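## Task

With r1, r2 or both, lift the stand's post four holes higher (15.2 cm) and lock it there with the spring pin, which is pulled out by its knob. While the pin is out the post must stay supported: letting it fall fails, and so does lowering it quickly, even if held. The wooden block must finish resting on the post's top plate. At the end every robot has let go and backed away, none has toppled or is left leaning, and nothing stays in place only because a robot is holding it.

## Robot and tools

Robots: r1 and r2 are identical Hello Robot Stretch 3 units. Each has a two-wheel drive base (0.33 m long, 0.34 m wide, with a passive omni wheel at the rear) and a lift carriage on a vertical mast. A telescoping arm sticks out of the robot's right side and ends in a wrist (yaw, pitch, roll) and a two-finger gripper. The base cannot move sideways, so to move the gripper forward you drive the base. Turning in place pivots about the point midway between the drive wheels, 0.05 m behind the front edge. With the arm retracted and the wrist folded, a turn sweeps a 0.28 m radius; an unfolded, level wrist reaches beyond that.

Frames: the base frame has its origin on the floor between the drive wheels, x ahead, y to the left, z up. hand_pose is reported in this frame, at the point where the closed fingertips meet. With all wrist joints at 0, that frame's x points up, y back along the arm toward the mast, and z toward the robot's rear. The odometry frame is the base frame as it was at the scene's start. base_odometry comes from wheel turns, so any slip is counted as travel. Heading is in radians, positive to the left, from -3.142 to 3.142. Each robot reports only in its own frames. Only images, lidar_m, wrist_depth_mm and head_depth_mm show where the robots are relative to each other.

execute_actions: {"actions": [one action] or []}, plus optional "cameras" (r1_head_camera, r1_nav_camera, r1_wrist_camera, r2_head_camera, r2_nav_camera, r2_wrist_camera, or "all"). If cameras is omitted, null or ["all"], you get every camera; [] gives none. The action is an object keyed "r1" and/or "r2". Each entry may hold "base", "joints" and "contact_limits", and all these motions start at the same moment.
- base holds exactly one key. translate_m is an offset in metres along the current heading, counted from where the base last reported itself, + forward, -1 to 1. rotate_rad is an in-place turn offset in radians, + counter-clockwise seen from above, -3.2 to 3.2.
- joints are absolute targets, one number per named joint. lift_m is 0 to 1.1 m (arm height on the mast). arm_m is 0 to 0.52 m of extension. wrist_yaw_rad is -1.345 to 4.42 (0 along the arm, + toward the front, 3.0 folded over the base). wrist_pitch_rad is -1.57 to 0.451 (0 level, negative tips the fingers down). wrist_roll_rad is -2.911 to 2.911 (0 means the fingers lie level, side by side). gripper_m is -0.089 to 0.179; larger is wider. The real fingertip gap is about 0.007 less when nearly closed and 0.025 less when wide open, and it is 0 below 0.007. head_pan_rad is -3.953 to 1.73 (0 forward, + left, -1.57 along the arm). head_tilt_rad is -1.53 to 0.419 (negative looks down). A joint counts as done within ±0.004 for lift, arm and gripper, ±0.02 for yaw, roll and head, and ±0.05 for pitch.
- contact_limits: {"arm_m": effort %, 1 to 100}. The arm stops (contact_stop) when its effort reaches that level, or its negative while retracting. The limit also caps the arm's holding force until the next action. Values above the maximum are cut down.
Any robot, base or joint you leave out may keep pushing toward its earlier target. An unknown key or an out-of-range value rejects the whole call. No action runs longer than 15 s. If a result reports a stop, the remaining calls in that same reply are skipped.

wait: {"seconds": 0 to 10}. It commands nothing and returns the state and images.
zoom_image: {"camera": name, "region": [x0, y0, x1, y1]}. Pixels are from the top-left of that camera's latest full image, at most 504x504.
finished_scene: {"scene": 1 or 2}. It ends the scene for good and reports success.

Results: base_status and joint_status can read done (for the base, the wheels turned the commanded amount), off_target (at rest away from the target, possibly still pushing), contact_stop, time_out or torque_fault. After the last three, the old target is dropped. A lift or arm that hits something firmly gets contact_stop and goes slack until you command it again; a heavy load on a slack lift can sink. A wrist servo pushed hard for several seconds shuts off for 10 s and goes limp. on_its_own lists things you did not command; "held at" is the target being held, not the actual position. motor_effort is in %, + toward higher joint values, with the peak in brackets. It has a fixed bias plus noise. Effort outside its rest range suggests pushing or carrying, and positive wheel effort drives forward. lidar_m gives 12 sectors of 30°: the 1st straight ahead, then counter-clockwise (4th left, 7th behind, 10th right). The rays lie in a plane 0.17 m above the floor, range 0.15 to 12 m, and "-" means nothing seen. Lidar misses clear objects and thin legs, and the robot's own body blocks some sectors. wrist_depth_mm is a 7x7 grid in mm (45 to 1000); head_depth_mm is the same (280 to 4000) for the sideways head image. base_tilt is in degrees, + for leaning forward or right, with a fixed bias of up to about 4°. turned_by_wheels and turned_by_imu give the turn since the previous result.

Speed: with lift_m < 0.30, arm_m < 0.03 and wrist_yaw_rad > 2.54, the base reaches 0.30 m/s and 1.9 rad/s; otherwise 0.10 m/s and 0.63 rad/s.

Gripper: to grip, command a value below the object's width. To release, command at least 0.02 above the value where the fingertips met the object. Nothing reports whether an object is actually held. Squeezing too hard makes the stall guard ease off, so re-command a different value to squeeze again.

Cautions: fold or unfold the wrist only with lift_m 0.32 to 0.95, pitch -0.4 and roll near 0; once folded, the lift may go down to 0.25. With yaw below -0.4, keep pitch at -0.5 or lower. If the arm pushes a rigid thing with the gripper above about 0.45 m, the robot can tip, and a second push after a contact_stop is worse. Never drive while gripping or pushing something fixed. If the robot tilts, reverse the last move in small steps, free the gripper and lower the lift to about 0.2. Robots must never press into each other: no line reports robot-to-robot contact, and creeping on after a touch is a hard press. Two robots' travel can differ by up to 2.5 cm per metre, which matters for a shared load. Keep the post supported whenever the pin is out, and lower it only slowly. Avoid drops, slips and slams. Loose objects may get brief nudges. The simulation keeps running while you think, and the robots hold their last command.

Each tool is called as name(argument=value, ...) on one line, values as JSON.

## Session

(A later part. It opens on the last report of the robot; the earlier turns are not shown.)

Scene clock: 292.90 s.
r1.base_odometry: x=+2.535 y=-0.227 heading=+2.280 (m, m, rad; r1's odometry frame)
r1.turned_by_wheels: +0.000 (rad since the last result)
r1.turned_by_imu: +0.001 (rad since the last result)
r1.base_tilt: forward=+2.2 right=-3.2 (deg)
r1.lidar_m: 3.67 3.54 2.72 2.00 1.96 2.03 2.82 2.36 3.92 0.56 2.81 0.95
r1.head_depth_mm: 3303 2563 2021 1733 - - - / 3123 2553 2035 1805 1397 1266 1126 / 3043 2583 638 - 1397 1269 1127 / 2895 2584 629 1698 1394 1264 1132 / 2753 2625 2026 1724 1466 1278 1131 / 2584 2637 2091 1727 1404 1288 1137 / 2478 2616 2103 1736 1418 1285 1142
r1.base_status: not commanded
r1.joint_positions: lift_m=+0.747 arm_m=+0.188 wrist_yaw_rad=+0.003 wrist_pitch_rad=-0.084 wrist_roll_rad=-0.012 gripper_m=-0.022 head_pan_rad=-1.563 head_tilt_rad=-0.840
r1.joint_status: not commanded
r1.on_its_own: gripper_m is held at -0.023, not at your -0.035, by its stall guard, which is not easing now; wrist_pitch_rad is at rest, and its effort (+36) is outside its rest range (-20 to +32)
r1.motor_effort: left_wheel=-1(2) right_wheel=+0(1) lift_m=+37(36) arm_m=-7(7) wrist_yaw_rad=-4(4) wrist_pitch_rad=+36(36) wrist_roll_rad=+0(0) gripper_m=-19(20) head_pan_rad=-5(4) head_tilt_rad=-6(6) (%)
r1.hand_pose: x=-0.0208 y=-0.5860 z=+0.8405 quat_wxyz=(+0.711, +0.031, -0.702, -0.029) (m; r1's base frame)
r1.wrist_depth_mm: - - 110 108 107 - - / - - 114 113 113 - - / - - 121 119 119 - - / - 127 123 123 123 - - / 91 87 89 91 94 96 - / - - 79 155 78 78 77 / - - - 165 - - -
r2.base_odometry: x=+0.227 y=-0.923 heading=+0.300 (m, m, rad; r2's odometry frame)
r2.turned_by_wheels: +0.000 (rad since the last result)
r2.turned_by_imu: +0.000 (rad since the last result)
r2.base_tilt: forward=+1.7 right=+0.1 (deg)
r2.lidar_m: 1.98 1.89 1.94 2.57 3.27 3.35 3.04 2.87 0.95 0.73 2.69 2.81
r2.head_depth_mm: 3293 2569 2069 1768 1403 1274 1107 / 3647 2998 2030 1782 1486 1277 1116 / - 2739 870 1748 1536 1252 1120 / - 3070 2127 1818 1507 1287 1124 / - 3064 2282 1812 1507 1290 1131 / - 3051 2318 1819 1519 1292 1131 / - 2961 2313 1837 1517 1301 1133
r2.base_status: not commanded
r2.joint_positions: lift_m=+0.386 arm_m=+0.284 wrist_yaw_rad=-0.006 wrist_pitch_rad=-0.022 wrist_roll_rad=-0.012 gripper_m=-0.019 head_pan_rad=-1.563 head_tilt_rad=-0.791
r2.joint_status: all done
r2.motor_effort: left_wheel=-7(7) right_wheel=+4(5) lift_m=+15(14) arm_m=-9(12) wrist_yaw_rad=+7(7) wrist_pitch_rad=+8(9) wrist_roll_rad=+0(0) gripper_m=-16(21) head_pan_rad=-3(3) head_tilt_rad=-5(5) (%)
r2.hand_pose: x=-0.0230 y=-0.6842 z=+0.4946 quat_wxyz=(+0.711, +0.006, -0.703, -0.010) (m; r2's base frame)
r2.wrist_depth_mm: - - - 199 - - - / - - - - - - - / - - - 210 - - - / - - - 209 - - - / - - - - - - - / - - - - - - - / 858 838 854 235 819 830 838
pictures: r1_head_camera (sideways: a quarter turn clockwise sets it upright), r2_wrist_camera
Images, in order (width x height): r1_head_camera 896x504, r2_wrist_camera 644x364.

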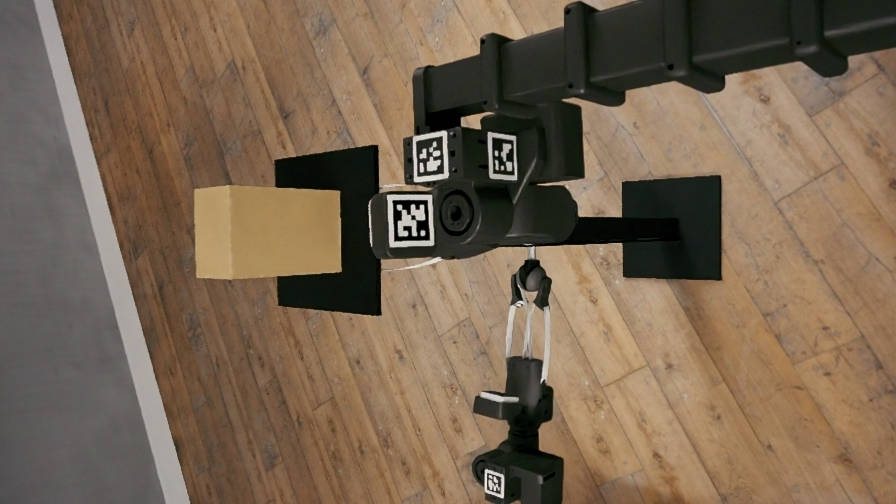

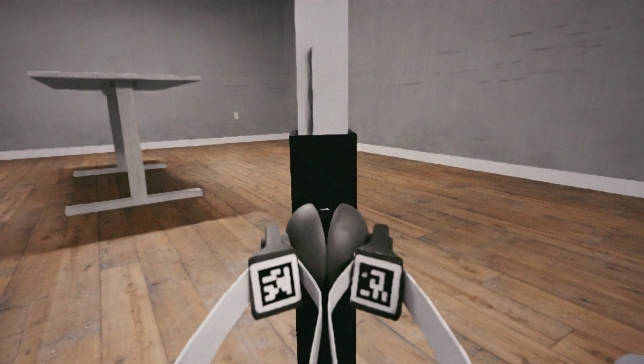

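execute_actions(actions=[{"r2": {"joints": {"gripper_m": 0.05}}, "r1": {"joints": {"lift_m": 0.742}}}], cameras=[])

execute_actions(actions=[{"r2": {"joints": {"arm_m": 0.313}, "contact_limits": {"arm_m": 15}}}], cameras=[])

execute_actions(actions=[{"r2": {"joints": {"gripper_m": -0.03}}}], cameras=["r2_wrist_camera", "r1_head_camera"])

Scene clock: 304.20 s.
r1.base_odometry: x=+2.535 y=-0.227 heading=+2.280 (m, m, rad; r1's odometry frame)
r1.turned_by_wheels: +0.000 (rad since the last result)
r1.turned_by_imu: +0.001 (rad since the last result)
r1.base_tilt: forward=+2.2 right=-3.1 (deg)
r1.lidar_m: 3.68 3.54 2.73 2.00 1.96 2.04 2.82 2.36 3.90 0.56 2.81 0.95
r1.head_depth_mm: 3287 2566 2038 1705 1509 - - / 3175 2571 2043 1791 1398 1268 1123 / 3028 2619 639 - 1398 1271 1124 / 2913 2631 630 1715 1386 1258 1131 / 2722 2632 2024 1725 1440 1276 1134 / 2581 2647 2097 1722 1418 1281 1139 / 2468 2615 2110 1728 1415 1292 1137
r1.base_status: not commanded
r1.joint_positions: lift_m=+0.742 arm_m=+0.188 wrist_yaw_rad=+0.002 wrist_pitch_rad=-0.066 wrist_roll_rad=-0.012 gripper_m=-0.022 head_pan_rad=-1.563 head_tilt_rad=-0.840
r1.joint_status: all done
r1.on_its_own: gripper_m is held at -0.023, not at your -0.035, by its stall guard, which is not easing now
r1.motor_effort: left_wheel=-1(1) right_wheel=+0(1) lift_m=+28(35) arm_m=-7(7) wrist_yaw_rad=-4(4) wrist_pitch_rad=+30(36) wrist_roll_rad=+0(0) gripper_m=-20(19) head_pan_rad=-4(5) head_tilt_rad=-6(6) (%)
r1.hand_pose: x=-0.0208 y=-0.5868 z=+0.8396 quat_wxyz=(+0.711, +0.025, -0.702, -0.023) (m; r1's base frame)
r1.wrist_depth_mm: - - 111 109 109 - - / - - 116 114 114 - - / - - 120 119 119 - - / - 125 123 122 123 - - / - 83 85 88 90 92 - / - - - 154 77 77 77 / - - - 163 - - -
r2.base_odometry: x=+0.227 y=-0.923 heading=+0.300 (m, m, rad; r2's odometry frame)
r2.turned_by_wheels: +0.000 (rad since the last result)
r2.turned_by_imu: +0.001 (rad since the last result)
r2.base_tilt: forward=+1.5 right=+0.1 (deg)
r2.lidar_m: 1.99 1.89 1.93 2.57 3.29 3.34 3.07 2.87 0.95 0.73 2.69 2.82
r2.head_depth_mm: 3271 2596 2043 1775 1408 1271 1114 / 3633 2992 2084 1782 1483 1274 1117 / - 2736 872 1743 1537 1250 1114 / - 3020 2106 1805 1503 1281 1126 / - 3052 2290 1820 1506 1290 1128 / - 3072 2300 1827 1522 1292 1133 / - 2953 2320 1830 1527 1300 1135
r2.base_status: not commanded
r2.joint_positions: lift_m=+0.386 arm_m=+0.283 wrist_yaw_rad=-0.003 wrist_pitch_rad=-0.022 wrist_roll_rad=-0.012 gripper_m=+0.050 head_pan_rad=-1.563 head_tilt_rad=-0.791
r2.joint_status: all done
r2.motor_effort: left_wheel=-6(7) right_wheel=+2(5) lift_m=+14(15) arm_m=-7(9) wrist_yaw_rad=+3(7) wrist_pitch_rad=+8(8) wrist_roll_rad=+0(1) gripper_m=+0(86) head_pan_rad=-4(3) head_tilt_rad=-6(6) (%)
r2.hand_pose: x=-0.0222 y=-0.6841 z=+0.4946 quat_wxyz=(+0.711, +0.007, -0.703, -0.009) (m; r2's base frame)
r2.wrist_depth_mm: - - - 199 - - - / - - - 206 - - - / - - - 208 - - - / - - - 211 - - - / - - - 215 - - - / - - - 227 - - - / 863 833 841 235 844 823 840
pictures: none
No camera images: the call's "cameras" was empty. Leave "cameras" out to get every camera's image.

Scene clock: 305.40 s.
r1.base_odometry: x=+2.535 y=-0.227 heading=+2.280 (m, m, rad; r1's odometry frame)
r1.turned_by_wheels: +0.000 (rad since the last result)
r1.turned_by_imu: +0.000 (rad since the last result)
r1.base_tilt: forward=+2.2 right=-3.2 (deg)
r1.lidar_m: 3.66 3.55 2.72 1.99 1.97 2.03 2.82 2.36 3.92 0.56 2.81 0.95
r1.head_depth_mm: 3281 2546 2033 1722 1515 - - / 3168 2580 2038 1782 1396 1262 1121 / 3052 2571 640 - 1388 1260 1129 / 2878 2596 630 1721 1394 1262 1130 / 2726 2625 2026 1728 1438 1284 1130 / 2582 2627 2088 1737 1417 1286 1133 / 2464 2622 2106 1742 1387 1293 1140
r1.base_status: not commanded
r1.joint_positions: lift_m=+0.742 arm_m=+0.188 wrist_yaw_rad=+0.002 wrist_pitch_rad=-0.066 wrist_roll_rad=-0.012 gripper_m=-0.022 head_pan_rad=-1.563 head_tilt_rad=-0.840
r1.joint_status: not commanded
r1.on_its_own: gripper_m is held at -0.023, not at your -0.035, by its stall guard, which is not easing now
r1.motor_effort: left_wheel=-1(1) right_wheel=+0(0) lift_m=+28(28) arm_m=-7(7) wrist_yaw_rad=-4(4) wrist_pitch_rad=+31(30) wrist_roll_rad=+0(0) gripper_m=-19(19) head_pan_rad=-4(4) head_tilt_rad=-6(6) (%)
r1.hand_pose: x=-0.0208 y=-0.5868 z=+0.8396 quat_wxyz=(+0.711, +0.025, -0.702, -0.023) (m; r1's base frame)
r1.wrist_depth_mm: - - 111 110 109 - - / - - 115 114 114 - - / - - 121 119 118 - - / - 125 123 122 123 - - / - 83 85 88 90 93 - / - - - 154 77 77 77 / - - - 162 - - -
r2.base_odometry: x=+0.227 y=-0.923 heading=+0.300 (m, m, rad; r2's odometry frame)
r2.turned_by_wheels: +0.000 (rad since the last result)
r2.turned_by_imu: +0.000 (rad since the last result)
r2.base_tilt: forward=+1.6 right=+0.2 (deg)
r2.lidar_m: 1.99 1.89 1.94 2.57 3.27 3.35 3.06 2.86 0.95 0.73 2.69 2.82
r2.head_depth_mm: 3275 2593 2049 1781 1411 1267 1115 / 3657 2996 2073 1788 1485 1278 1122 / - 2749 875 1744 1563 1267 1123 / - 3046 2109 1802 1504 1290 1121 / - 3056 2267 1809 1507 1283 1129 / - 3151 2317 1831 1521 1300 1136 / - 2962 2311 1830 1528 1298 1133
r2.base_status: not commanded
r2.joint_positions: lift_m=+0.386 arm_m=+0.313 wrist_yaw_rad=-0.002 wrist_pitch_rad=-0.022 wrist_roll_rad=-0.012 gripper_m=+0.050 head_pan_rad=-1.563 head_tilt_rad=-0.791
r2.joint_status: all done
r2.motor_effort: left_wheel=-6(6) right_wheel=+2(3) lift_m=+14(14) arm_m=+7(7) wrist_yaw_rad=+3(3) wrist_pitch_rad=+8(8) wrist_roll_rad=-1(1) gripper_m=+1(1) head_pan_rad=-2(4) head_tilt_rad=-6(5) (%)
r2.contact_limits: arm_m 15 (drawing in: default 34, maximum 55; extending or still: default 45, maximum 74)
r2.hand_pose: x=-0.0221 y=-0.7132 z=+0.4946 quat_wxyz=(+0.711, +0.007, -0.703, -0.009) (m; r2's base frame)
r2.wrist_depth_mm: - - - 170 - - - / - - - 175 - - - / - - - 177 - - - / - - - 180 - - - / - - - 184 - - - / - - - 193 - - - / 864 860 867 199 839 829 837
pictures: none
No camera images: the call's "cameras" was empty. Leave "cameras" out to get every camera's image.

Scene clock: 306.70 s.
r1.base_odometry: x=+2.535 y=-0.227 heading=+2.280 (m, m, rad; r1's odometry frame)
r1.turned_by_wheels: +0.000 (rad since the last result)
r1.turned_by_imu: +0.000 (rad since the last result)
r1.base_tilt: forward=+2.3 right=-3.2 (deg)
r1.lidar_m: 3.67 3.55 2.72 2.00 1.97 2.03 2.82 2.36 3.93 0.56 2.81 0.95
r1.head_depth_mm: 3289 2577 2041 1713 1504 - - / 3162 2569 2036 1789 1397 1267 1122 / 3069 2570 639 - 1403 1261 1131 / 2898 2611 629 1724 1365 1260 1126 / 2754 2630 2007 1721 1429 1284 1132 / 2602 2642 2088 1730 1413 1279 1137 / 2458 2613 2102 1741 1395 1289 1139
r1.base_status: not commanded
r1.joint_positions: lift_m=+0.742 arm_m=+0.188 wrist_yaw_rad=+0.002 wrist_pitch_rad=-0.066 wrist_roll_rad=-0.012 gripper_m=-0.022 head_pan_rad=-1.563 head_tilt_rad=-0.840
r1.joint_status: not commanded
r1.on_its_own: gripper_m is held at -0.023, not at your -0.035, by its stall guard, which is not easing now
r1.motor_effort: left_wheel=-1(1) right_wheel=+0(0) lift_m=+28(27) arm_m=-7(7) wrist_yaw_rad=-4(4) wrist_pitch_rad=+31(31) wrist_roll_rad=+0(0) gripper_m=-20(20) head_pan_rad=-5(5) head_tilt_rad=-6(6) (%)
r1.hand_pose: x=-0.0208 y=-0.5868 z=+0.8396 quat_wxyz=(+0.711, +0.025, -0.702, -0.023) (m; r1's base frame)
r1.wrist_depth_mm: - - 111 109 109 - - / - - 115 114 114 - - / - - 120 118 119 - - / - 124 123 122 123 - - / - 83 85 88 90 92 - / - - - 154 77 77 77 / - - - 162 - - -
r2.base_odometry: x=+0.227 y=-0.923 heading=+0.300 (m, m, rad; r2's odometry frame)
r2.turned_by_wheels: +0.000 (rad since the last result)
r2.turned_by_imu: +0.000 (rad since the last result)
r2.base_tilt: forward=+1.5 right=+0.1 (deg)
r2.lidar_m: 1.99 1.89 1.94 2.57 3.27 3.34 3.06 2.87 0.95 0.73 2.68 2.82
r2.head_depth_mm: 3272 2582 2065 1771 1419 1270 1114 / 3677 2993 2070 1795 1490 1268 1123 / - 2748 873 1739 1566 1264 1117 / - 3030 2101 1824 1495 1281 1120 / - 3079 2290 1802 1503 1296 1127 / - 3076 2282 1823 1514 1291 1131 / 3898 3004 2310 1843 1519 1298 1134
r2.base_status: not commanded
r2.joint_positions: lift_m=+0.386 arm_m=+0.313 wrist_yaw_rad=-0.002 wrist_pitch_rad=-0.022 wrist_roll_rad=-0.012 gripper_m=-0.029 head_pan_rad=-1.563 head_tilt_rad=-0.791
r2.joint_status: all done
r2.motor_effort: left_wheel=-8(8) right_wheel=+6(6) lift_m=+14(15) arm_m=+7(7) wrist_yaw_rad=+2(5) wrist_pitch_rad=+8(8) wrist_roll_rad=-1(0) gripper_m=-28(99) head_pan_rad=-3(3) head_tilt_rad=-5(5) (%)
r2.hand_pose: x=-0.0219 y=-0.7132 z=+0.4945 quat_wxyz=(+0.711, +0.008, -0.703, -0.009) (m; r2's base frame)
r2.wrist_depth_mm: - - - 171 - - - / - - - 176 - - - / - - - 176 - - - / - - - 179 - - - / - - - 170 - - - / - - - 192 - - - / 863 848 844 201 834 840 836
pictures: r1_head_camera (sideways: a quarter turn clockwise sets it upright), r2_wrist_camera
Images, in order (width x height): r1_head_camera 896x504, r2_wrist_camera 644x364.

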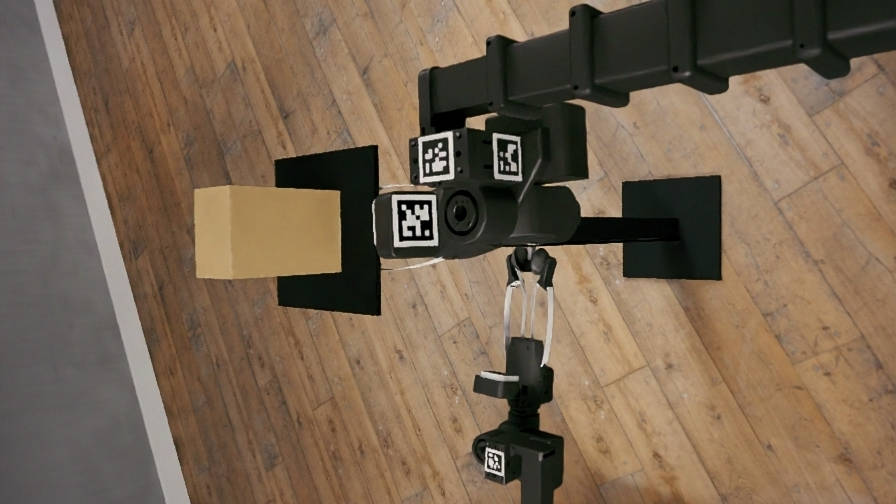

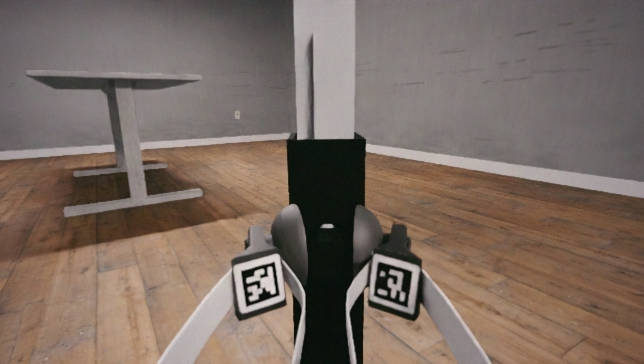

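execute_actions(actions=[{"r2": {"joints": {"arm_m": 0.301}}}], cameras=["r2_wrist_camera", "r1_head_camera"])

zoom_image(camera="r1_head_camera", region=[470, 220, 600, 310])

Scene clock: 311.57 s.
r1.base_odometry: x=+2.535 y=-0.227 heading=+2.280 (m, m, rad; r1's odometry frame)
r1.turned_by_wheels: +0.000 (rad since the last result)
r1.turned_by_imu: +0.001 (rad since the last result)
r1.base_tilt: forward=+2.2 right=-3.1 (deg)
r1.lidar_m: 3.67 3.55 2.72 1.99 1.97 2.04 2.82 2.36 3.93 0.56 2.80 0.95
r1.head_depth_mm: 3283 2554 2032 1715 1508 - - / 3190 2565 2047 1778 1394 1270 1124 / 3056 2624 639 - 1395 1266 1126 / 2896 2624 630 1724 1402 1260 1128 / 2765 2614 2009 1713 1471 1278 1132 / 2586 2625 2075 1718 1414 1282 1132 / 2466 2613 2103 1741 1385 1279 1137
r1.base_status: not commanded
r1.joint_positions: lift_m=+0.742 arm_m=+0.188 wrist_yaw_rad=+0.002 wrist_pitch_rad=-0.066 wrist_roll_rad=-0.012 gripper_m=-0.022 head_pan_rad=-1.563 head_tilt_rad=-0.840
r1.joint_status: not commanded
r1.on_its_own: gripper_m is held at -0.023, not at your -0.035, by its stall guard, which is not easing now
r1.motor_effort: left_wheel=-1(1) right_wheel=+0(0) lift_m=+29(28) arm_m=-7(7) wrist_yaw_rad=-4(4) wrist_pitch_rad=+30(31) wrist_roll_rad=+0(0) gripper_m=-20(20) head_pan_rad=-4(4) head_tilt_rad=-6(6) (%)
r1.hand_pose: x=-0.0208 y=-0.5868 z=+0.8396 quat_wxyz=(+0.711, +0.025, -0.702, -0.023) (m; r1's base frame)
r1.wrist_depth_mm: - - 111 110 109 - - / - - 115 114 114 - - / - - 120 119 118 - - / - 124 124 122 123 - - / - 83 85 87 90 92 - / - - - 154 77 77 77 / - - - 162 - - -
r2.base_odometry: x=+0.227 y=-0.923 heading=+0.300 (m, m, rad; r2's odometry frame)
r2.turned_by_wheels: +0.000 (rad since the last result)
r2.turned_by_imu: +0.001 (rad since the last result)
r2.base_tilt: forward=+1.7 right=+0.0 (deg)
r2.lidar_m: 1.98 1.89 1.94 2.57 3.27 3.35 3.05 2.87 0.95 0.73 2.68 2.82
r2.head_depth_mm: 3263 2578 2057 1784 1407 1267 1115 / 3723 3015 2068 1789 1492 1278 1118 / - 2743 871 1746 1562 1240 1121 / - 3049 2108 1817 1499 1287 1124 / - 3032 2278 1823 1506 1292 1131 / - 3065 2288 1832 1505 1291 1134 / - 2967 2323 1841 1530 1305 1134
r2.base_status: not commanded
r2.joint_positions: lift_m=+0.386 arm_m=+0.302 wrist_yaw_rad=-0.006 wrist_pitch_rad=-0.019 wrist_roll_rad=-0.012 gripper_m=-0.016 head_pan_rad=-1.563 head_tilt_rad=-0.791
r2.joint_status: all done
r2.on_its_own: gripper_m is held at -0.017, not at your -0.030, by its stall guard, which is not easing now
r2.motor_effort: left_wheel=-7(9) right_wheel=+5(6) lift_m=+14(15) arm_m=-12(15) wrist_yaw_rad=+6(7) wrist_pitch_rad=+7(8) wrist_roll_rad=+0(0) gripper_m=-20(21) head_pan_rad=-4(3) head_tilt_rad=-5(5) (%)
r2.hand_pose: x=-0.0229 y=-0.7024 z=+0.4953 quat_wxyz=(+0.711, +0.005, -0.703, -0.009) (m; r2's base frame)
r2.wrist_depth_mm: - - - 181 - - - / - - - 187 - - - / - - - 190 - - - / - - - 192 - - - / - - - 172 - - - / - - - 205 - - - / 874 855 852 212 849 835 823
pictures: r1_head_camera (sideways: a quarter turn clockwise sets it upright), r2_wrist_camera
Images, in order (width x height): r1_head_camera 896x504, r2_wrist_camera 644x364.

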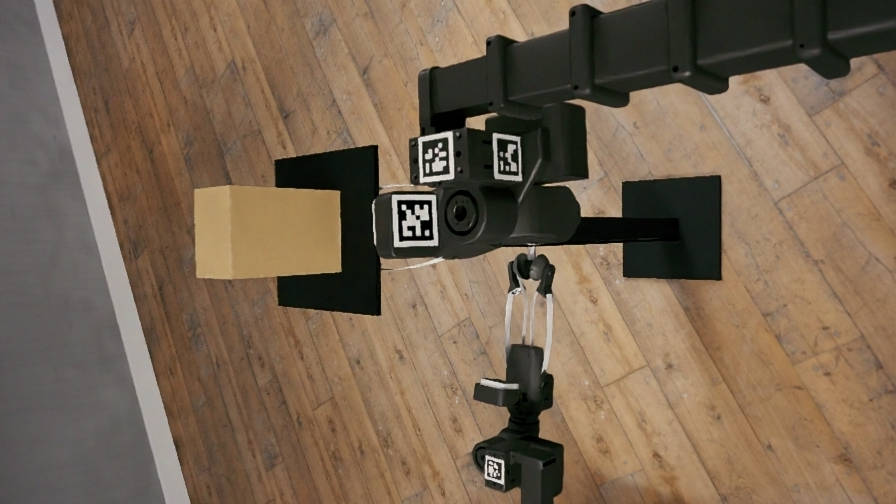

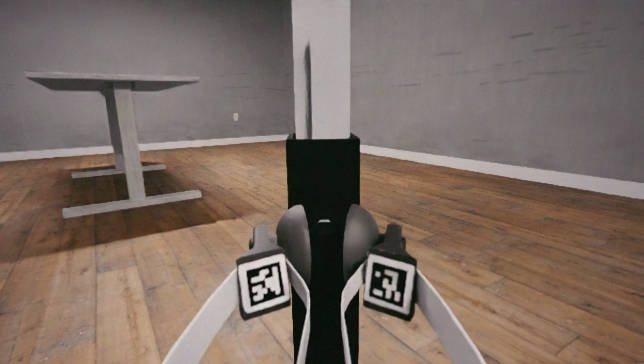

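Region (470, 220, 600, 310) of r1_head_camera's 896x504 image, scaled by 3.877, with more detail than that image has; it fills the top 349 rows of this view, and the rest is white.

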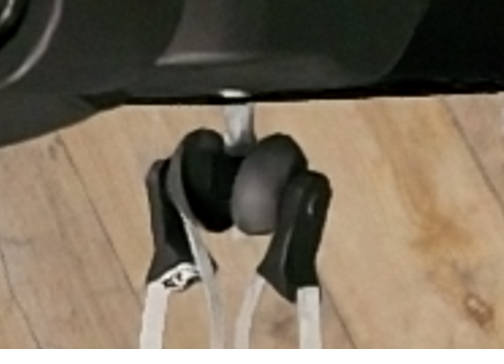

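execute_actions(actions=[{"r2": {"joints": {"gripper_m": 0.045, "wrist_yaw_rad": -0.012}}}], cameras=[])

execute_actions(actions=[{"r2": {"joints": {"arm_m": 0.309}}}], cameras=[])

execute_actions(actions=[{"r2": {"joints": {"gripper_m": -0.08}}}], cameras=["r2_wrist_camera"])

execute_actions(actions=[{"r2": {"joints": {"arm_m": 0.297, "gripper_m": -0.085}}}], cameras=["r2_wrist_camera", "r1_head_camera"])

zoom_image(camera="r1_head_camera", region=[470, 220, 600, 310])

Scene clock: 353.43 s.
r1.base_odometry: x=+2.535 y=-0.227 heading=+2.280 (m, m, rad; r1's odometry frame)
r1.turned_by_wheels: +0.000 (rad since the last result)
r1.turned_by_imu: +0.001 (rad since the last result)
r1.base_tilt: forward=+2.2 right=-3.1 (deg)
r1.lidar_m: 3.68 3.55 2.72 1.99 1.96 2.04 2.83 2.36 3.91 0.56 2.81 0.95
r1.head_depth_mm: 3304 2556 2024 1715 1508 - - / 3184 2569 2050 1797 1394 1267 1131 / 3080 2588 639 - 1402 1258 1125 / 2885 2611 629 1716 1372 1264 1133 / 2740 2624 2036 1719 1439 1282 1132 / 2583 2655 2091 1726 1419 1277 1132 / 2480 2655 2100 1740 1393 1285 1144
r1.base_status: not commanded
r1.joint_positions: lift_m=+0.742 arm_m=+0.188 wrist_yaw_rad=+0.002 wrist_pitch_rad=-0.066 wrist_roll_rad=-0.012 gripper_m=-0.022 head_pan_rad=-1.563 head_tilt_rad=-0.840
r1.joint_status: not commanded
r1.on_its_own: gripper_m is held at -0.023, not at your -0.035, by its stall guard, which is not easing now
r1.motor_effort: left_wheel=-1(1) right_wheel=+0(1) lift_m=+29(27) arm_m=-7(7) wrist_yaw_rad=-4(4) wrist_pitch_rad=+31(31) wrist_roll_rad=+0(0) gripper_m=-19(19) head_pan_rad=-4(4) head_tilt_rad=-6(6) (%)
r1.hand_pose: x=-0.0208 y=-0.5868 z=+0.8396 quat_wxyz=(+0.711, +0.025, -0.702, -0.023) (m; r1's base frame)
r1.wrist_depth_mm: - - 111 109 109 - - / - - 115 115 114 - - / - - 120 119 119 - - / - 125 123 122 123 - - / - 83 85 88 90 93 - / - - - 154 77 77 77 / - - - 162 - - -
r2.base_odometry: x=+0.227 y=-0.923 heading=+0.300 (m, m, rad; r2's odometry frame)
r2.turned_by_wheels: +0.000 (rad since the last result)
r2.turned_by_imu: +0.001 (rad since the last result)
r2.base_tilt: forward=+1.6 right=+0.1 (deg)
r2.lidar_m: 1.98 1.89 1.94 2.57 3.28 3.35 3.06 2.87 0.95 0.73 2.69 2.82
r2.head_depth_mm: 3259 2571 2076 1776 1412 1271 1111 / 3619 2958 2075 1784 1486 1274 1120 / - 2700 871 1745 1574 1253 1118 / - 3044 2101 1802 1492 1286 1121 / - 3063 2272 1818 1508 1292 1127 / - 3073 2308 1816 1521 1291 1133 / - 2965 2321 1861 1528 1310 1137
r2.base_status: not commanded
r2.joint_positions: lift_m=+0.386 arm_m=+0.301 wrist_yaw_rad=-0.011 wrist_pitch_rad=-0.019 wrist_roll_rad=-0.012 gripper_m=+0.045 head_pan_rad=-1.563 head_tilt_rad=-0.791
r2.joint_status: all done
r2.motor_effort: left_wheel=-5(7) right_wheel=+3(5) lift_m=+15(14) arm_m=-7(12) wrist_yaw_rad=+0(5) wrist_pitch_rad=+7(7) wrist_roll_rad=+0(0) gripper_m=+1(86) head_pan_rad=-3(3) head_tilt_rad=-5(5) (%)
r2.hand_pose: x=-0.0242 y=-0.7021 z=+0.4953 quat_wxyz=(+0.711, +0.003, -0.703, -0.011) (m; r2's base frame)
r2.wrist_depth_mm: - - - 182 - - - / - - - 187 - - - / - - - 192 - - - / - - - 192 - - - / - - - 194 - - - / - - - 205 - - - / 880 844 842 213 839 833 830
pictures: none
No camera images: the call's "cameras" was empty. Leave "cameras" out to get every camera's image.

Scene clock: 354.20 s.
r1.base_odometry: x=+2.535 y=-0.227 heading=+2.280 (m, m, rad; r1's odometry frame)
r1.turned_by_wheels: +0.000 (rad since the last result)
r1.turned_by_imu: +0.000 (rad since the last result)
r1.base_tilt: forward=+2.3 right=-3.2 (deg)
r1.lidar_m: 3.68 3.54 2.72 1.99 1.96 2.03 2.83 2.35 3.91 0.56 2.81 0.95
r1.head_depth_mm: 3324 2562 2039 1716 1509 - - / 3188 2605 2044 1791 1390 1271 1124 / 3058 2599 640 - 1395 1264 1128 / 2871 2587 629 1720 1369 1262 1129 / 2739 2630 2027 1708 1434 1280 1132 / 2625 2661 2086 1723 1413 1286 1137 / 2463 2631 2110 1744 1389 1293 1132
r1.base_status: not commanded
r1.joint_positions: lift_m=+0.742 arm_m=+0.188 wrist_yaw_rad=+0.002 wrist_pitch_rad=-0.066 wrist_roll_rad=-0.012 gripper_m=-0.022 head_pan_rad=-1.563 head_tilt_rad=-0.840
r1.joint_status: not commanded
r1.on_its_own: gripper_m is held at -0.023, not at your -0.035, by its stall guard, which is not easing now
r1.motor_effort: left_wheel=+0(1) right_wheel=+0(1) lift_m=+29(28) arm_m=-7(7) wrist_yaw_rad=-4(4) wrist_pitch_rad=+30(30) wrist_roll_rad=+0(0) gripper_m=-19(19) head_pan_rad=-4(4) head_tilt_rad=-6(6) (%)
r1.hand_pose: x=-0.0208 y=-0.5868 z=+0.8396 quat_wxyz=(+0.711, +0.025, -0.702, -0.023) (m; r1's base frame)
r1.wrist_depth_mm: - - 111 110 109 - - / - - 115 114 114 - - / - - 121 119 119 - - / - 124 123 122 123 - - / - 83 85 88 90 92 - / - - - 154 77 77 77 / - - - 164 - - -
r2.base_odometry: x=+0.227 y=-0.923 heading=+0.300 (m, m, rad; r2's odometry frame)
r2.turned_by_wheels: +0.000 (rad since the last result)
r2.turned_by_imu: +0.000 (rad since the last result)
r2.base_tilt: forward=+1.7 right=+0.1 (deg)
r2.lidar_m: 1.99 1.89 1.94 2.57 3.27 3.34 3.07 2.87 0.95 0.73 2.69 2.82
r2.head_depth_mm: 3291 2603 2068 1766 1412 1268 1107 / 3715 2964 2082 1789 1488 1269 1118 / - 2734 868 1746 1566 1262 1121 / - 3055 2112 1805 1504 1278 1119 / - 3079 2274 1813 1509 1287 1134 / - 3070 2305 1838 1516 1299 1128 / - 2926 2311 1830 1527 1304 1137
r2.base_status: not commanded
r2.joint_positions: lift_m=+0.386 arm_m=+0.309 wrist_yaw_rad=-0.011 wrist_pitch_rad=-0.019 wrist_roll_rad=-0.012 gripper_m=+0.045 head_pan_rad=-1.563 head_tilt_rad=-0.791
r2.joint_status: all done
r2.motor_effort: left_wheel=-5(5) right_wheel=+2(3) lift_m=+14(15) arm_m=+7(7) wrist_yaw_rad=-1(2) wrist_pitch_rad=+7(7) wrist_roll_rad=-1(0) gripper_m=+1(0) head_pan_rad=-3(3) head_tilt_rad=-5(5) (%)
r2.hand_pose: x=-0.0242 y=-0.7093 z=+0.4953 quat_wxyz=(+0.711, +0.003, -0.703, -0.011) (m; r2's base frame)
r2.wrist_depth_mm: - - - 174 - - - / - - - 181 - - - / - - - 184 - - - / - - - 184 - - - / - - - 187 - - - / - - - 197 - - - / 864 846 848 205 834 834 839
pictures: none
No camera images: the call's "cameras" was empty. Leave "cameras" out to get every camera's image.

Scene clock: 355.93 s.
r1.base_odometry: x=+2.535 y=-0.227 heading=+2.280 (m, m, rad; r1's odometry frame)
r1.turned_by_wheels: +0.000 (rad since the last result)
r1.turned_by_imu: +0.000 (rad since the last result)
r1.base_tilt: forward=+2.2 right=-3.2 (deg)
r1.lidar_m: 3.67 3.54 2.72 1.99 1.97 2.04 2.82 2.36 3.93 0.56 2.81 0.95
r1.head_depth_mm: 3306 2561 2028 1708 1504 - - / 3184 2562 2033 1796 1394 1260 1125 / 3077 2572 638 - 1401 1260 1124 / 2884 2586 629 1710 1370 1265 1132 / 2735 2636 2020 1716 1463 1274 1132 / 2575 2656 2095 1734 1410 1286 1135 / 2453 2620 2108 1735 1390 1286 1137
r1.base_status: not commanded
r1.joint_positions: lift_m=+0.742 arm_m=+0.188 wrist_yaw_rad=+0.002 wrist_pitch_rad=-0.066 wrist_roll_rad=-0.012 gripper_m=-0.022 head_pan_rad=-1.563 head_tilt_rad=-0.840
r1.joint_status: not commanded
r1.on_its_own: gripper_m is held at -0.023, not at your -0.035, by its stall guard, which is not easing now
r1.motor_effort: left_wheel=-1(1) right_wheel=+0(0) lift_m=+28(29) arm_m=-7(7) wrist_yaw_rad=-4(4) wrist_pitch_rad=+31(31) wrist_roll_rad=+0(0) gripper_m=-20(19) head_pan_rad=-4(4) head_tilt_rad=-6(6) (%)
r1.hand_pose: x=-0.0208 y=-0.5868 z=+0.8396 quat_wxyz=(+0.711, +0.025, -0.702, -0.023) (m; r1's base frame)
r1.wrist_depth_mm: - - 111 110 109 - - / - - 116 114 114 - - / - - 121 119 119 - - / - 124 123 122 123 - - / - 83 85 88 90 92 - / - - - 154 77 77 77 / - - - 163 - - -
r2.base_odometry: x=+0.227 y=-0.923 heading=+0.300 (m, m, rad; r2's odometry frame)
r2.turned_by_wheels: +0.000 (rad since the last result)
r2.turned_by_imu: +0.000 (rad since the last result)
r2.base_tilt: forward=+1.7 right=+0.2 (deg)
r2.lidar_m: 1.99 1.89 1.94 2.56 3.27 3.34 3.06 2.87 0.95 0.73 2.68 2.82
r2.head_depth_mm: 3274 2586 2067 1779 1408 1270 1111 / 3602 2988 2095 1771 1489 1269 1117 / - 2742 871 1747 1557 1254 1124 / - 3039 2104 1801 1493 1291 1124 / - 3074 2282 1812 1504 1286 1129 / - 3110 2276 1834 1515 1289 1131 / - 2972 2313 1842 1521 1301 1133
r2.base_status: not commanded
r2.joint_positions: lift_m=+0.386 arm_m=+0.309 wrist_yaw_rad=-0.011 wrist_pitch_rad=-0.017 wrist_roll_rad=-0.012 gripper_m=-0.078 head_pan_rad=-1.563 head_tilt_rad=-0.791
r2.joint_status: all done
r2.motor_effort: left_wheel=-5(5) right_wheel=+3(3) lift_m=+15(14) arm_m=-3(7) wrist_yaw_rad=-2(2) wrist_pitch_rad=+6(7) wrist_roll_rad=+0(0) gripper_m=-49(99) head_pan_rad=-2(3) head_tilt_rad=-6(5) (%)
r2.hand_pose: x=-0.0242 y=-0.7099 z=+0.4957 quat_wxyz=(+0.711, +0.003, -0.703, -0.010) (m; r2's base frame)
r2.wrist_depth_mm: - - - 174 - - - / - - - 179 - - - / - - - 184 - - - / - - - 183 - - - / - - - 173 - - - / - - - 194 - - - / 871 858 855 204 838 831 832
pictures: r2_wrist_camera
Images, in order (width x height): r2_wrist_camera 644x364.

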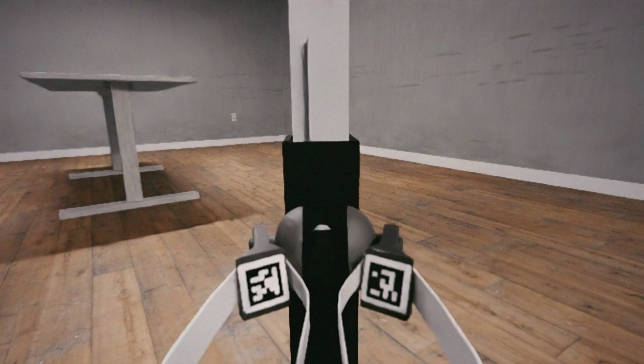

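Scene clock: 357.10 s.
r1.base_odometry: x=+2.535 y=-0.227 heading=+2.280 (m, m, rad; r1's odometry frame)
r1.turned_by_wheels: +0.000 (rad since the last result)
r1.turned_by_imu: +0.000 (rad since the last result)
r1.base_tilt: forward=+2.2 right=-3.2 (deg)
r1.lidar_m: 3.66 3.56 2.72 1.99 1.96 2.04 2.83 2.35 3.92 0.56 2.81 0.95
r1.head_depth_mm: 3259 2578 2053 1719 1509 - - / 3152 2575 2052 1779 1391 1267 1125 / 3003 2594 641 - 1403 1263 1126 / 2878 2620 630 1717 1397 1261 1129 / 2763 2631 2029 1712 1435 1281 1129 / 2593 2644 2086 1729 1422 1284 1137 / 2477 2624 2105 1743 1397 1286 1137
r1.base_status: not commanded
r1.joint_positions: lift_m=+0.742 arm_m=+0.188 wrist_yaw_rad=+0.002 wrist_pitch_rad=-0.066 wrist_roll_rad=-0.012 gripper_m=-0.022 head_pan_rad=-1.563 head_tilt_rad=-0.840
r1.joint_status: not commanded
r1.on_its_own: gripper_m is held at -0.023, not at your -0.035, by its stall guard, which is not easing now
r1.motor_effort: left_wheel=-1(1) right_wheel=+0(0) lift_m=+28(28) arm_m=-7(7) wrist_yaw_rad=-4(4) wrist_pitch_rad=+31(31) wrist_roll_rad=+0(0) gripper_m=-19(19) head_pan_rad=-4(4) head_tilt_rad=-6(6) (%)
r1.hand_pose: x=-0.0208 y=-0.5868 z=+0.8396 quat_wxyz=(+0.711, +0.025, -0.702, -0.023) (m; r1's base frame)
r1.wrist_depth_mm: - - 111 110 109 - - / - - 116 114 114 - - / - - 120 119 119 - - / - 124 123 122 123 - - / - 83 85 88 90 93 - / - - - 154 77 77 77 / - - - 162 - - -
r2.base_odometry: x=+0.227 y=-0.923 heading=+0.300 (m, m, rad; r2's odometry frame)
r2.turned_by_wheels: +0.000 (rad since the last result)
r2.turned_by_imu: +0.000 (rad since the last result)
r2.base_tilt: forward=+1.6 right=+0.2 (deg)
r2.lidar_m: 1.99 1.88 1.93 2.56 3.26 3.35 3.06 2.87 0.95 0.73 2.69 2.81
r2.head_depth_mm: 3261 2614 2074 1770 1411 1271 1116 / 3625 2968 2074 1792 1493 1275 1120 / - 2732 871 1730 1546 1255 1118 / - 3009 2119 1809 1503 1287 1124 / - 3101 2284 1811 1502 1291 1129 / - 3072 2295 1823 1518 1291 1135 / - 2942 2326 1836 1531 1294 1137
r2.base_status: not commanded
r2.joint_positions: lift_m=+0.385 arm_m=+0.298 wrist_yaw_rad=-0.011 wrist_pitch_rad=-0.010 wrist_roll_rad=-0.012 gripper_m=-0.078 head_pan_rad=-1.563 head_tilt_rad=-0.791
r2.joint_status: gripper_m off_target (ended at -0.078, target -0.085); the others done
r2.on_its_own: gripper_m is held at -0.081, not at your -0.085, by its stall guard, which is still easing
r2.motor_effort: left_wheel=-3(5) right_wheel=+1(3) lift_m=+15(15) arm_m=-11(32) wrist_yaw_rad=-2(2) wrist_pitch_rad=+4(6) wrist_roll_rad=+0(0) gripper_m=-48(84) head_pan_rad=-3(3) head_tilt_rad=-6(5) (%)
r2.hand_pose: x=-0.0242 y=-0.6986 z=+0.4974 quat_wxyz=(+0.711, +0.000, -0.703, -0.008) (m; r2's base frame)
r2.wrist_depth_mm: - - - 187 - - - / - - - 192 - - - / - - - 196 - - - / - - - 196 - - - / - - - 197 - - - / - - - 208 - - - / 876 889 870 217 850 847 841
pictures: r1_head_camera (sideways: a quarter turn clockwise sets it upright), r2_wrist_camera
Images, in order (width x height): r1_head_camera 896x504, r2_wrist_camera 644x364.

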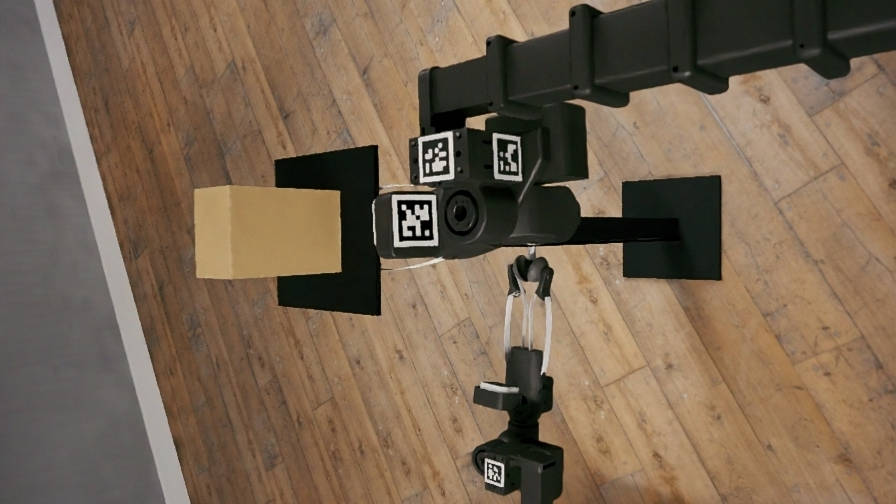

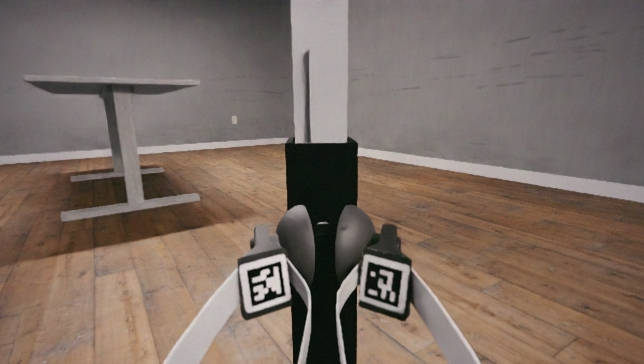

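Region (470, 220, 600, 310) of r1_head_camera's 896x504 image, scaled by 3.877, with more detail than that image has; it fills the top 349 rows of this view, and the rest is white.

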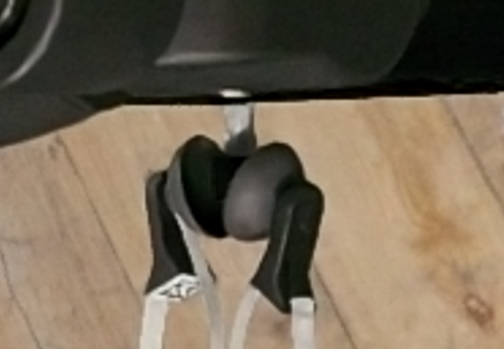

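execute_actions(actions=[{"r2": {"joints": {"gripper_m": 0.045}}}], cameras=[])

execute_actions(actions=[{"r2": {"joints": {"arm_m": 0.310}}}], cameras=[])

execute_actions(actions=[{"r2": {"joints": {"gripper_m": -0.08}}}], cameras=["r1_head_camera"])

zoom_image(camera="r1_head_camera", region=[470, 220, 600, 310])

execute_actions(actions=[{"r2": {"joints": {"arm_m": 0.304}}}], cameras=["r2_wrist_camera", "r1_head_camera"])

zoom_image(camera="r1_head_camera", region=[470, 220, 600, 310])

Scene clock: 376.27 s.
r1.base_odometry: x=+2.535 y=-0.227 heading=+2.280 (m, m, rad; r1's odometry frame)
r1.turned_by_wheels: +0.000 (rad since the last result)
r1.turned_by_imu: +0.003 (rad since the last result)
r1.base_tilt: forward=+2.2 right=-3.1 (deg)
r1.lidar_m: 3.67 3.55 2.72 1.99 1.96 2.03 2.82 2.36 3.92 0.56 2.80 0.95
r1.head_depth_mm: 3269 2566 2048 1712 1497 - - / 3153 2567 2049 1782 1394 1271 1127 / 3040 2611 638 - 1395 1267 1129 / 2884 2634 630 1712 1368 1259 1129 / 2738 2610 2000 1722 1440 1278 1133 / 2632 2647 2089 1736 1416 1278 1131 / 2458 2653 2106 1744 1385 1291 1140
r1.base_status: not commanded
r1.joint_positions: lift_m=+0.742 arm_m=+0.188 wrist_yaw_rad=+0.002 wrist_pitch_rad=-0.066 wrist_roll_rad=-0.012 gripper_m=-0.022 head_pan_rad=-1.563 head_tilt_rad=-0.840
r1.joint_status: not commanded
r1.on_its_own: gripper_m is held at -0.023, not at your -0.035, by its stall guard, which is not easing now
r1.motor_effort: left_wheel=-1(1) right_wheel=+1(0) lift_m=+28(29) arm_m=-7(7) wrist_yaw_rad=-4(3) wrist_pitch_rad=+31(31) wrist_roll_rad=+0(0) gripper_m=-20(19) head_pan_rad=-4(4) head_tilt_rad=-6(6) (%)
r1.hand_pose: x=-0.0208 y=-0.5868 z=+0.8396 quat_wxyz=(+0.711, +0.025, -0.702, -0.023) (m; r1's base frame)
r1.wrist_depth_mm: - - 111 110 109 - - / - - 116 114 113 - - / - - 121 119 119 - - / - 125 123 123 123 - - / - 83 85 88 90 92 - / - - - 154 77 77 77 / - - - 163 - - -
r2.base_odometry: x=+0.227 y=-0.923 heading=+0.300 (m, m, rad; r2's odometry frame)
r2.turned_by_wheels: +0.000 (rad since the last result)
r2.turned_by_imu: +0.002 (rad since the last result)
r2.base_tilt: forward=+1.5 right=+0.1 (deg)
r2.lidar_m: 1.98 1.89 1.94 2.57 3.27 3.36 3.06 2.86 0.95 0.73 2.69 2.83
r2.head_depth_mm: 3303 2587 2069 1771 1414 1270 1114 / 3694 2960 2069 1782 1488 1278 1126 / - 2724 876 1748 1547 1253 1127 / - 3055 2097 1806 1505 1280 1129 / - 3061 2263 1818 1516 1288 1128 / - 3065 2324 1818 1519 1292 1129 / - 2987 2317 1829 1515 1291 1137
r2.base_status: not commanded
r2.joint_positions: lift_m=+0.385 arm_m=+0.297 wrist_yaw_rad=-0.011 wrist_pitch_rad=-0.017 wrist_roll_rad=-0.012 gripper_m=+0.045 head_pan_rad=-1.563 head_tilt_rad=-0.791
r2.joint_status: all done
r2.motor_effort: left_wheel=-3(3) right_wheel=+1(2) lift_m=+15(15) arm_m=-7(11) wrist_yaw_rad=-1(1) wrist_pitch_rad=+6(6) wrist_roll_rad=+0(0) gripper_m=+0(86) head_pan_rad=-3(3) head_tilt_rad=-5(6) (%)
r2.hand_pose: x=-0.0242 y=-0.6982 z=+0.4957 quat_wxyz=(+0.711, +0.003, -0.703, -0.010) (m; r2's base frame)
r2.wrist_depth_mm: - - - 186 - - - / - - - 192 - - - / - - - 195 - - - / - - - 195 - - - / - - - 198 - - - / - - - 209 - - - / 862 865 857 217 838 833 830
pictures: none
No camera images: the call's "cameras" was empty. Leave "cameras" out to get every camera's image.

Scene clock: 377.17 s.
r1.base_odometry: x=+2.535 y=-0.227 heading=+2.280 (m, m, rad; r1's odometry frame)
r1.turned_by_wheels: +0.000 (rad since the last result)
r1.turned_by_imu: +0.000 (rad since the last result)
r1.base_tilt: forward=+2.2 right=-3.2 (deg)
r1.lidar_m: 3.65 3.55 2.72 2.00 1.97 2.04 2.82 2.36 3.92 0.56 2.81 0.95
r1.head_depth_mm: 3274 2545 2039 1718 1505 - - / 3151 2587 2034 1794 1397 1267 1122 / 3036 2598 639 - 1407 1264 1126 / 2909 2620 629 1719 1387 1258 1123 / 2735 2631 2014 1722 1434 1280 1133 / 2579 2649 2089 1721 1410 1278 1138 / 2458 2622 2117 1726 1388 1280 1140
r1.base_status: not commanded
r1.joint_positions: lift_m=+0.742 arm_m=+0.188 wrist_yaw_rad=+0.002 wrist_pitch_rad=-0.066 wrist_roll_rad=-0.012 gripper_m=-0.022 head_pan_rad=-1.563 head_tilt_rad=-0.840
r1.joint_status: not commanded
r1.on_its_own: gripper_m is held at -0.023, not at your -0.035, by its stall guard, which is not easing now
r1.motor_effort: left_wheel=-1(1) right_wheel=+0(0) lift_m=+28(29) arm_m=-7(7) wrist_yaw_rad=-4(3) wrist_pitch_rad=+30(31) wrist_roll_rad=+0(0) gripper_m=-19(20) head_pan_rad=-5(4) head_tilt_rad=-6(6) (%)
r1.hand_pose: x=-0.0208 y=-0.5868 z=+0.8396 quat_wxyz=(+0.711, +0.025, -0.702, -0.023) (m; r1's base frame)
r1.wrist_depth_mm: - - 111 110 109 - - / - - 115 114 114 - - / - - 121 119 118 - - / - 125 123 123 123 - - / - 83 85 88 90 92 - / - - - 154 77 77 77 / - - - 162 - - -
r2.base_odometry: x=+0.227 y=-0.923 heading=+0.300 (m, m, rad; r2's odometry frame)
r2.turned_by_wheels: +0.000 (rad since the last result)
r2.turned_by_imu: +0.000 (rad since the last result)
r2.base_tilt: forward=+1.6 right=+0.1 (deg)
r2.lidar_m: 1.98 1.89 1.94 2.57 3.26 3.35 3.06 2.86 0.95 0.73 2.69 2.83
r2.head_depth_mm: 3259 2586 2066 1783 1407 1271 1118 / 3664 2994 2075 1781 1474 1276 1131 / - 2709 872 1742 1571 1254 1120 / - 3033 2105 1812 1504 1287 1126 / - 3032 2292 1821 1500 1289 1128 / - 3100 2281 1830 1520 1296 1132 / - 2954 2295 1832 1528 1304 1139
r2.base_status: not commanded
r2.joint_positions: lift_m=+0.385 arm_m=+0.310 wrist_yaw_rad=-0.011 wrist_pitch_rad=-0.018 wrist_roll_rad=-0.012 gripper_m=+0.045 head_pan_rad=-1.563 head_tilt_rad=-0.791
r2.joint_status: all done
r2.motor_effort: left_wheel=-3(3) right_wheel=+1(1) lift_m=+15(15) arm_m=+7(9) wrist_yaw_rad=-1(1) wrist_pitch_rad=+6(6) wrist_roll_rad=-1(0) gripper_m=+0(1) head_pan_rad=-3(3) head_tilt_rad=-5(5) (%)
r2.hand_pose: x=-0.0242 y=-0.7103 z=+0.4956 quat_wxyz=(+0.711, +0.003, -0.703, -0.010) (m; r2's base frame)
r2.wrist_depth_mm: - - - 174 - - - / - - - 180 - - - / - - - 184 - - - / - - - 184 - - - / - - - 187 - - - / - - - 195 - - - / 871 860 865 203 851 829 836
pictures: none
No camera images: the call's "cameras" was empty. Leave "cameras" out to get every camera's image.

Scene clock: 378.90 s.
r1.base_odometry: x=+2.535 y=-0.227 heading=+2.280 (m, m, rad; r1's odometry frame)
r1.turned_by_wheels: +0.000 (rad since the last result)
r1.turned_by_imu: +0.000 (rad since the last result)
r1.base_tilt: forward=+2.3 right=-3.2 (deg)
r1.lidar_m: 3.67 3.54 2.72 1.99 1.97 2.03 2.82 2.35 3.93 0.56 2.81 0.95
r1.head_depth_mm: 3276 2558 2032 1706 1501 - - / 3170 2557 2037 1784 1391 1268 1124 / 3043 2586 640 - 1398 1263 1128 / 2881 2607 630 1719 1368 1257 1128 / 2742 2638 2025 1710 1441 1279 1130 / 2568 2652 2096 1722 1424 1281 1137 / 2477 2640 2114 1739 1391 1287 1138
r1.base_status: not commanded
r1.joint_positions: lift_m=+0.742 arm_m=+0.188 wrist_yaw_rad=+0.002 wrist_pitch_rad=-0.066 wrist_roll_rad=-0.012 gripper_m=-0.022 head_pan_rad=-1.563 head_tilt_rad=-0.840
r1.joint_status: not commanded
r1.on_its_own: gripper_m is held at -0.023, not at your -0.035, by its stall guard, which is not easing now
r1.motor_effort: left_wheel=-1(1) right_wheel=+0(1) lift_m=+28(28) arm_m=-7(6) wrist_yaw_rad=-4(4) wrist_pitch_rad=+30(31) wrist_roll_rad=+0(0) gripper_m=-20(19) head_pan_rad=-4(4) head_tilt_rad=-6(6) (%)
r1.hand_pose: x=-0.0208 y=-0.5868 z=+0.8396 quat_wxyz=(+0.711, +0.025, -0.702, -0.023) (m; r1's base frame)
r1.wrist_depth_mm: - - 111 109 109 - - / - - 116 114 113 - - / - - 120 119 119 - - / - 124 123 123 124 - - / - 83 85 88 90 93 - / - - - 154 77 77 77 / - - - 163 - - -
r2.base_odometry: x=+0.227 y=-0.923 heading=+0.300 (m, m, rad; r2's odometry frame)
r2.turned_by_wheels: +0.000 (rad since the last result)
r2.turned_by_imu: +0.000 (rad since the last result)
r2.base_tilt: forward=+1.7 right=+0.1 (deg)
r2.lidar_m: 1.99 1.89 1.94 2.57 3.28 3.33 3.07 2.86 0.95 0.73 2.69 2.82
r2.head_depth_mm: 3301 2585 2063 1769 1412 1265 1114 / 3680 2972 2090 1790 1479 1273 1129 / - 2745 872 1741 1555 1255 1122 / - 3043 2107 1804 1493 1281 1118 / - 3099 2267 1804 1512 1291 1124 / - 3086 2294 1820 1511 1293 1137 / - 2978 2314 1829 1519 1300 1134
r2.base_status: not commanded
r2.joint_positions: lift_m=+0.385 arm_m=+0.310 wrist_yaw_rad=-0.010 wrist_pitch_rad=-0.016 wrist_roll_rad=-0.012 gripper_m=-0.078 head_pan_rad=-1.563 head_tilt_rad=-0.791
r2.joint_status: all done
r2.motor_effort: left_wheel=-3(4) right_wheel=+2(2) lift_m=+15(15) arm_m=-3(7) wrist_yaw_rad=-2(2) wrist_pitch_rad=+6(6) wrist_roll_rad=+0(0) gripper_m=-49(99) head_pan_rad=-3(3) head_tilt_rad=-5(5) (%)
r2.hand_pose: x=-0.0241 y=-0.7110 z=+0.4960 quat_wxyz=(+0.711, +0.002, -0.703, -0.010) (m; r2's base frame)
r2.wrist_depth_mm: - - - 174 - - - / - - - 178 - - - / - - - 184 - - - / - - - 182 - - - / - - - 161 - - - / - - - 152 - - - / 872 858 853 204 840 828 848
pictures: r1_head_camera (sideways: a quarter turn clockwise sets it upright)
Images, in order (width x height): r1_head_camera 896x504.

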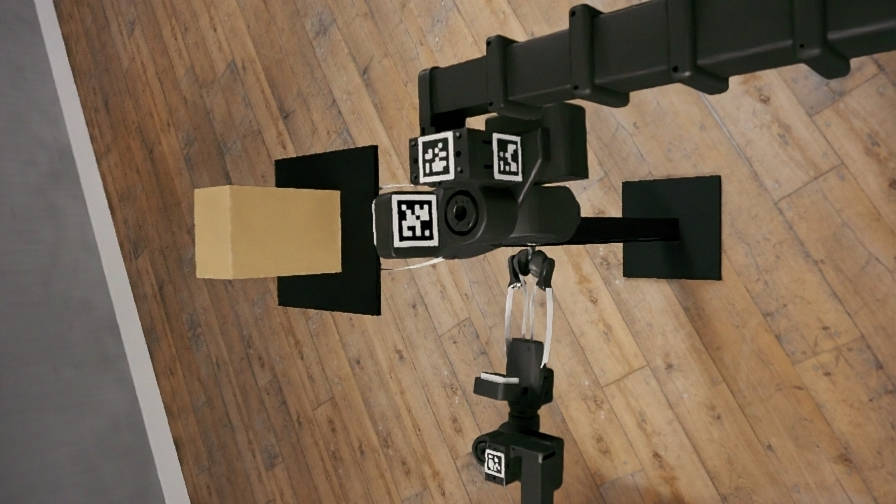

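Region (470, 220, 600, 310) of r1_head_camera's 896x504 image, scaled by 3.877, with more detail than that image has; it fills the top 349 rows of this view, and the rest is white.

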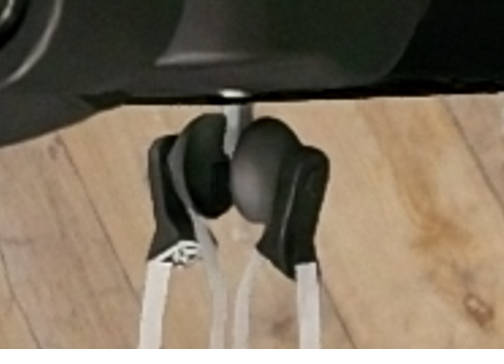

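Scene clock: 379.60 s.
r1.base_odometry: x=+2.535 y=-0.227 heading=+2.280 (m, m, rad; r1's odometry frame)
r1.turned_by_wheels: +0.000 (rad since the last result)
r1.turned_by_imu: +0.000 (rad since the last result)
r1.base_tilt: forward=+2.2 right=-3.1 (deg)
r1.lidar_m: 3.65 3.55 2.73 2.00 1.97 2.03 2.83 2.36 3.91 0.56 2.81 0.95
r1.head_depth_mm: 3304 2585 2025 1715 1508 - - / 3159 2552 2047 1786 1403 1262 1128 / 3091 2596 639 - 1395 1260 1121 / 2925 2614 629 1708 1375 1264 1129 / 2733 2651 2018 1718 1476 1280 1132 / 2582 2674 2081 1727 1416 1277 1134 / 2487 2629 2088 1741 1415 1281 1138
r1.base_status: not commanded
r1.joint_positions: lift_m=+0.742 arm_m=+0.188 wrist_yaw_rad=+0.002 wrist_pitch_rad=-0.066 wrist_roll_rad=-0.012 gripper_m=-0.022 head_pan_rad=-1.563 head_tilt_rad=-0.840
r1.joint_status: not commanded
r1.on_its_own: gripper_m is held at -0.023, not at your -0.035, by its stall guard, which is not easing now
r1.motor_effort: left_wheel=-1(1) right_wheel=+0(1) lift_m=+28(29) arm_m=-7(7) wrist_yaw_rad=-5(4) wrist_pitch_rad=+31(31) wrist_roll_rad=+0(0) gripper_m=-20(19) head_pan_rad=-4(4) head_tilt_rad=-6(6) (%)
r1.hand_pose: x=-0.0208 y=-0.5868 z=+0.8396 quat_wxyz=(+0.711, +0.025, -0.702, -0.023) (m; r1's base frame)
r1.wrist_depth_mm: - - 111 110 109 - - / - - 116 114 114 - - / - - 121 119 118 - - / - 125 124 122 122 - - / - 83 85 88 90 92 - / - - - 154 77 77 77 / - - - 163 - - -
r2.base_odometry: x=+0.227 y=-0.923 heading=+0.300 (m, m, rad; r2's odometry frame)
r2.turned_by_wheels: +0.000 (rad since the last result)
r2.turned_by_imu: +0.000 (rad since the last result)
r2.base_tilt: forward=+1.6 right=+0.3 (deg)
r2.lidar_m: 1.98 1.89 1.93 2.56 3.27 3.36 3.05 2.87 0.95 0.73 2.68 2.82
r2.head_depth_mm: 3278 2560 2057 1774 1420 1267 1116 / 3586 3005 2086 1791 1492 1271 1125 / - 2701 873 1754 1565 1253 1116 / - 2991 2093 1800 1504 1289 1126 / - 3041 2295 1805 1499 1289 1128 / - 3075 2286 1836 1511 1291 1136 / - 2993 2303 1825 1530 1303 1134
r2.base_status: not commanded
r2.joint_positions: lift_m=+0.385 arm_m=+0.306 wrist_yaw_rad=-0.010 wrist_pitch_rad=-0.014 wrist_roll_rad=-0.012 gripper_m=-0.073 head_pan_rad=-1.563 head_tilt_rad=-0.791
r2.joint_status: all done
r2.on_its_own: gripper_m is held at -0.076, not at your -0.080, by its stall guard, which is still easing; arm_m is at rest, and its effort (-30) is outside its rest range (-14 to +14)
r2.motor_effort: left_wheel=-2(4) right_wheel=+1(2) lift_m=+15(15) arm_m=-30(31) wrist_yaw_rad=-2(2) wrist_pitch_rad=+5(6) wrist_roll_rad=+0(0) gripper_m=-46(49) head_pan_rad=-3(4) head_tilt_rad=-5(6) (%)
r2.hand_pose: x=-0.0240 y=-0.7067 z=+0.4966 quat_wxyz=(+0.711, +0.002, -0.703, -0.009) (m; r2's base frame)
r2.wrist_depth_mm: - - - 178 - - - / - - - 183 - - - / - - - 187 - - - / - - - 186 - - - / - - - 176 - - - / - - - 200 - - - / 866 874 868 207 855 852 846
pictures: r1_head_camera (sideways: a quarter turn clockwise sets it upright), r2_wrist_camera
Images, in order (width x height): r1_head_camera 896x504, r2_wrist_camera 644x364.

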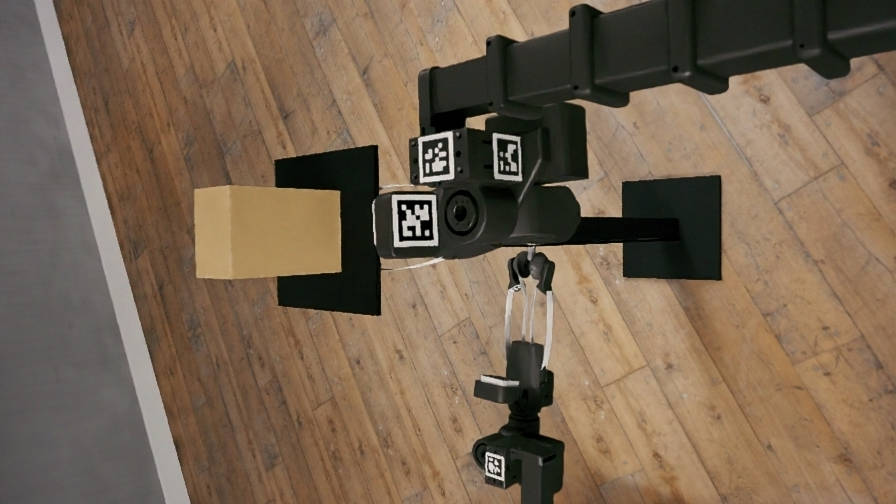

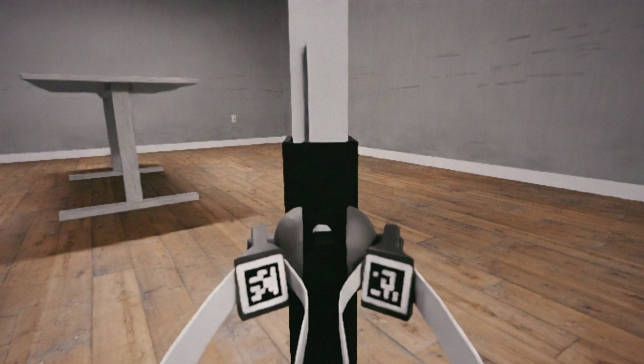

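Region (470, 220, 600, 310) of r1_head_camera's 896x504 image, scaled by 3.877, with more detail than that image has; it fills the top 349 rows of this view, and the rest is white.

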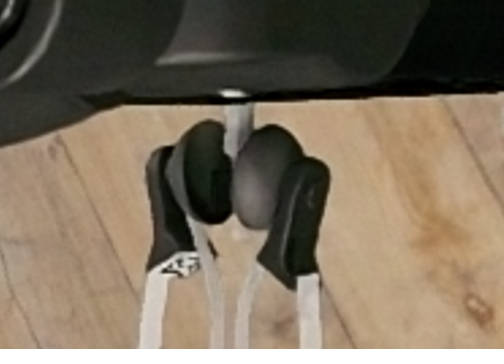

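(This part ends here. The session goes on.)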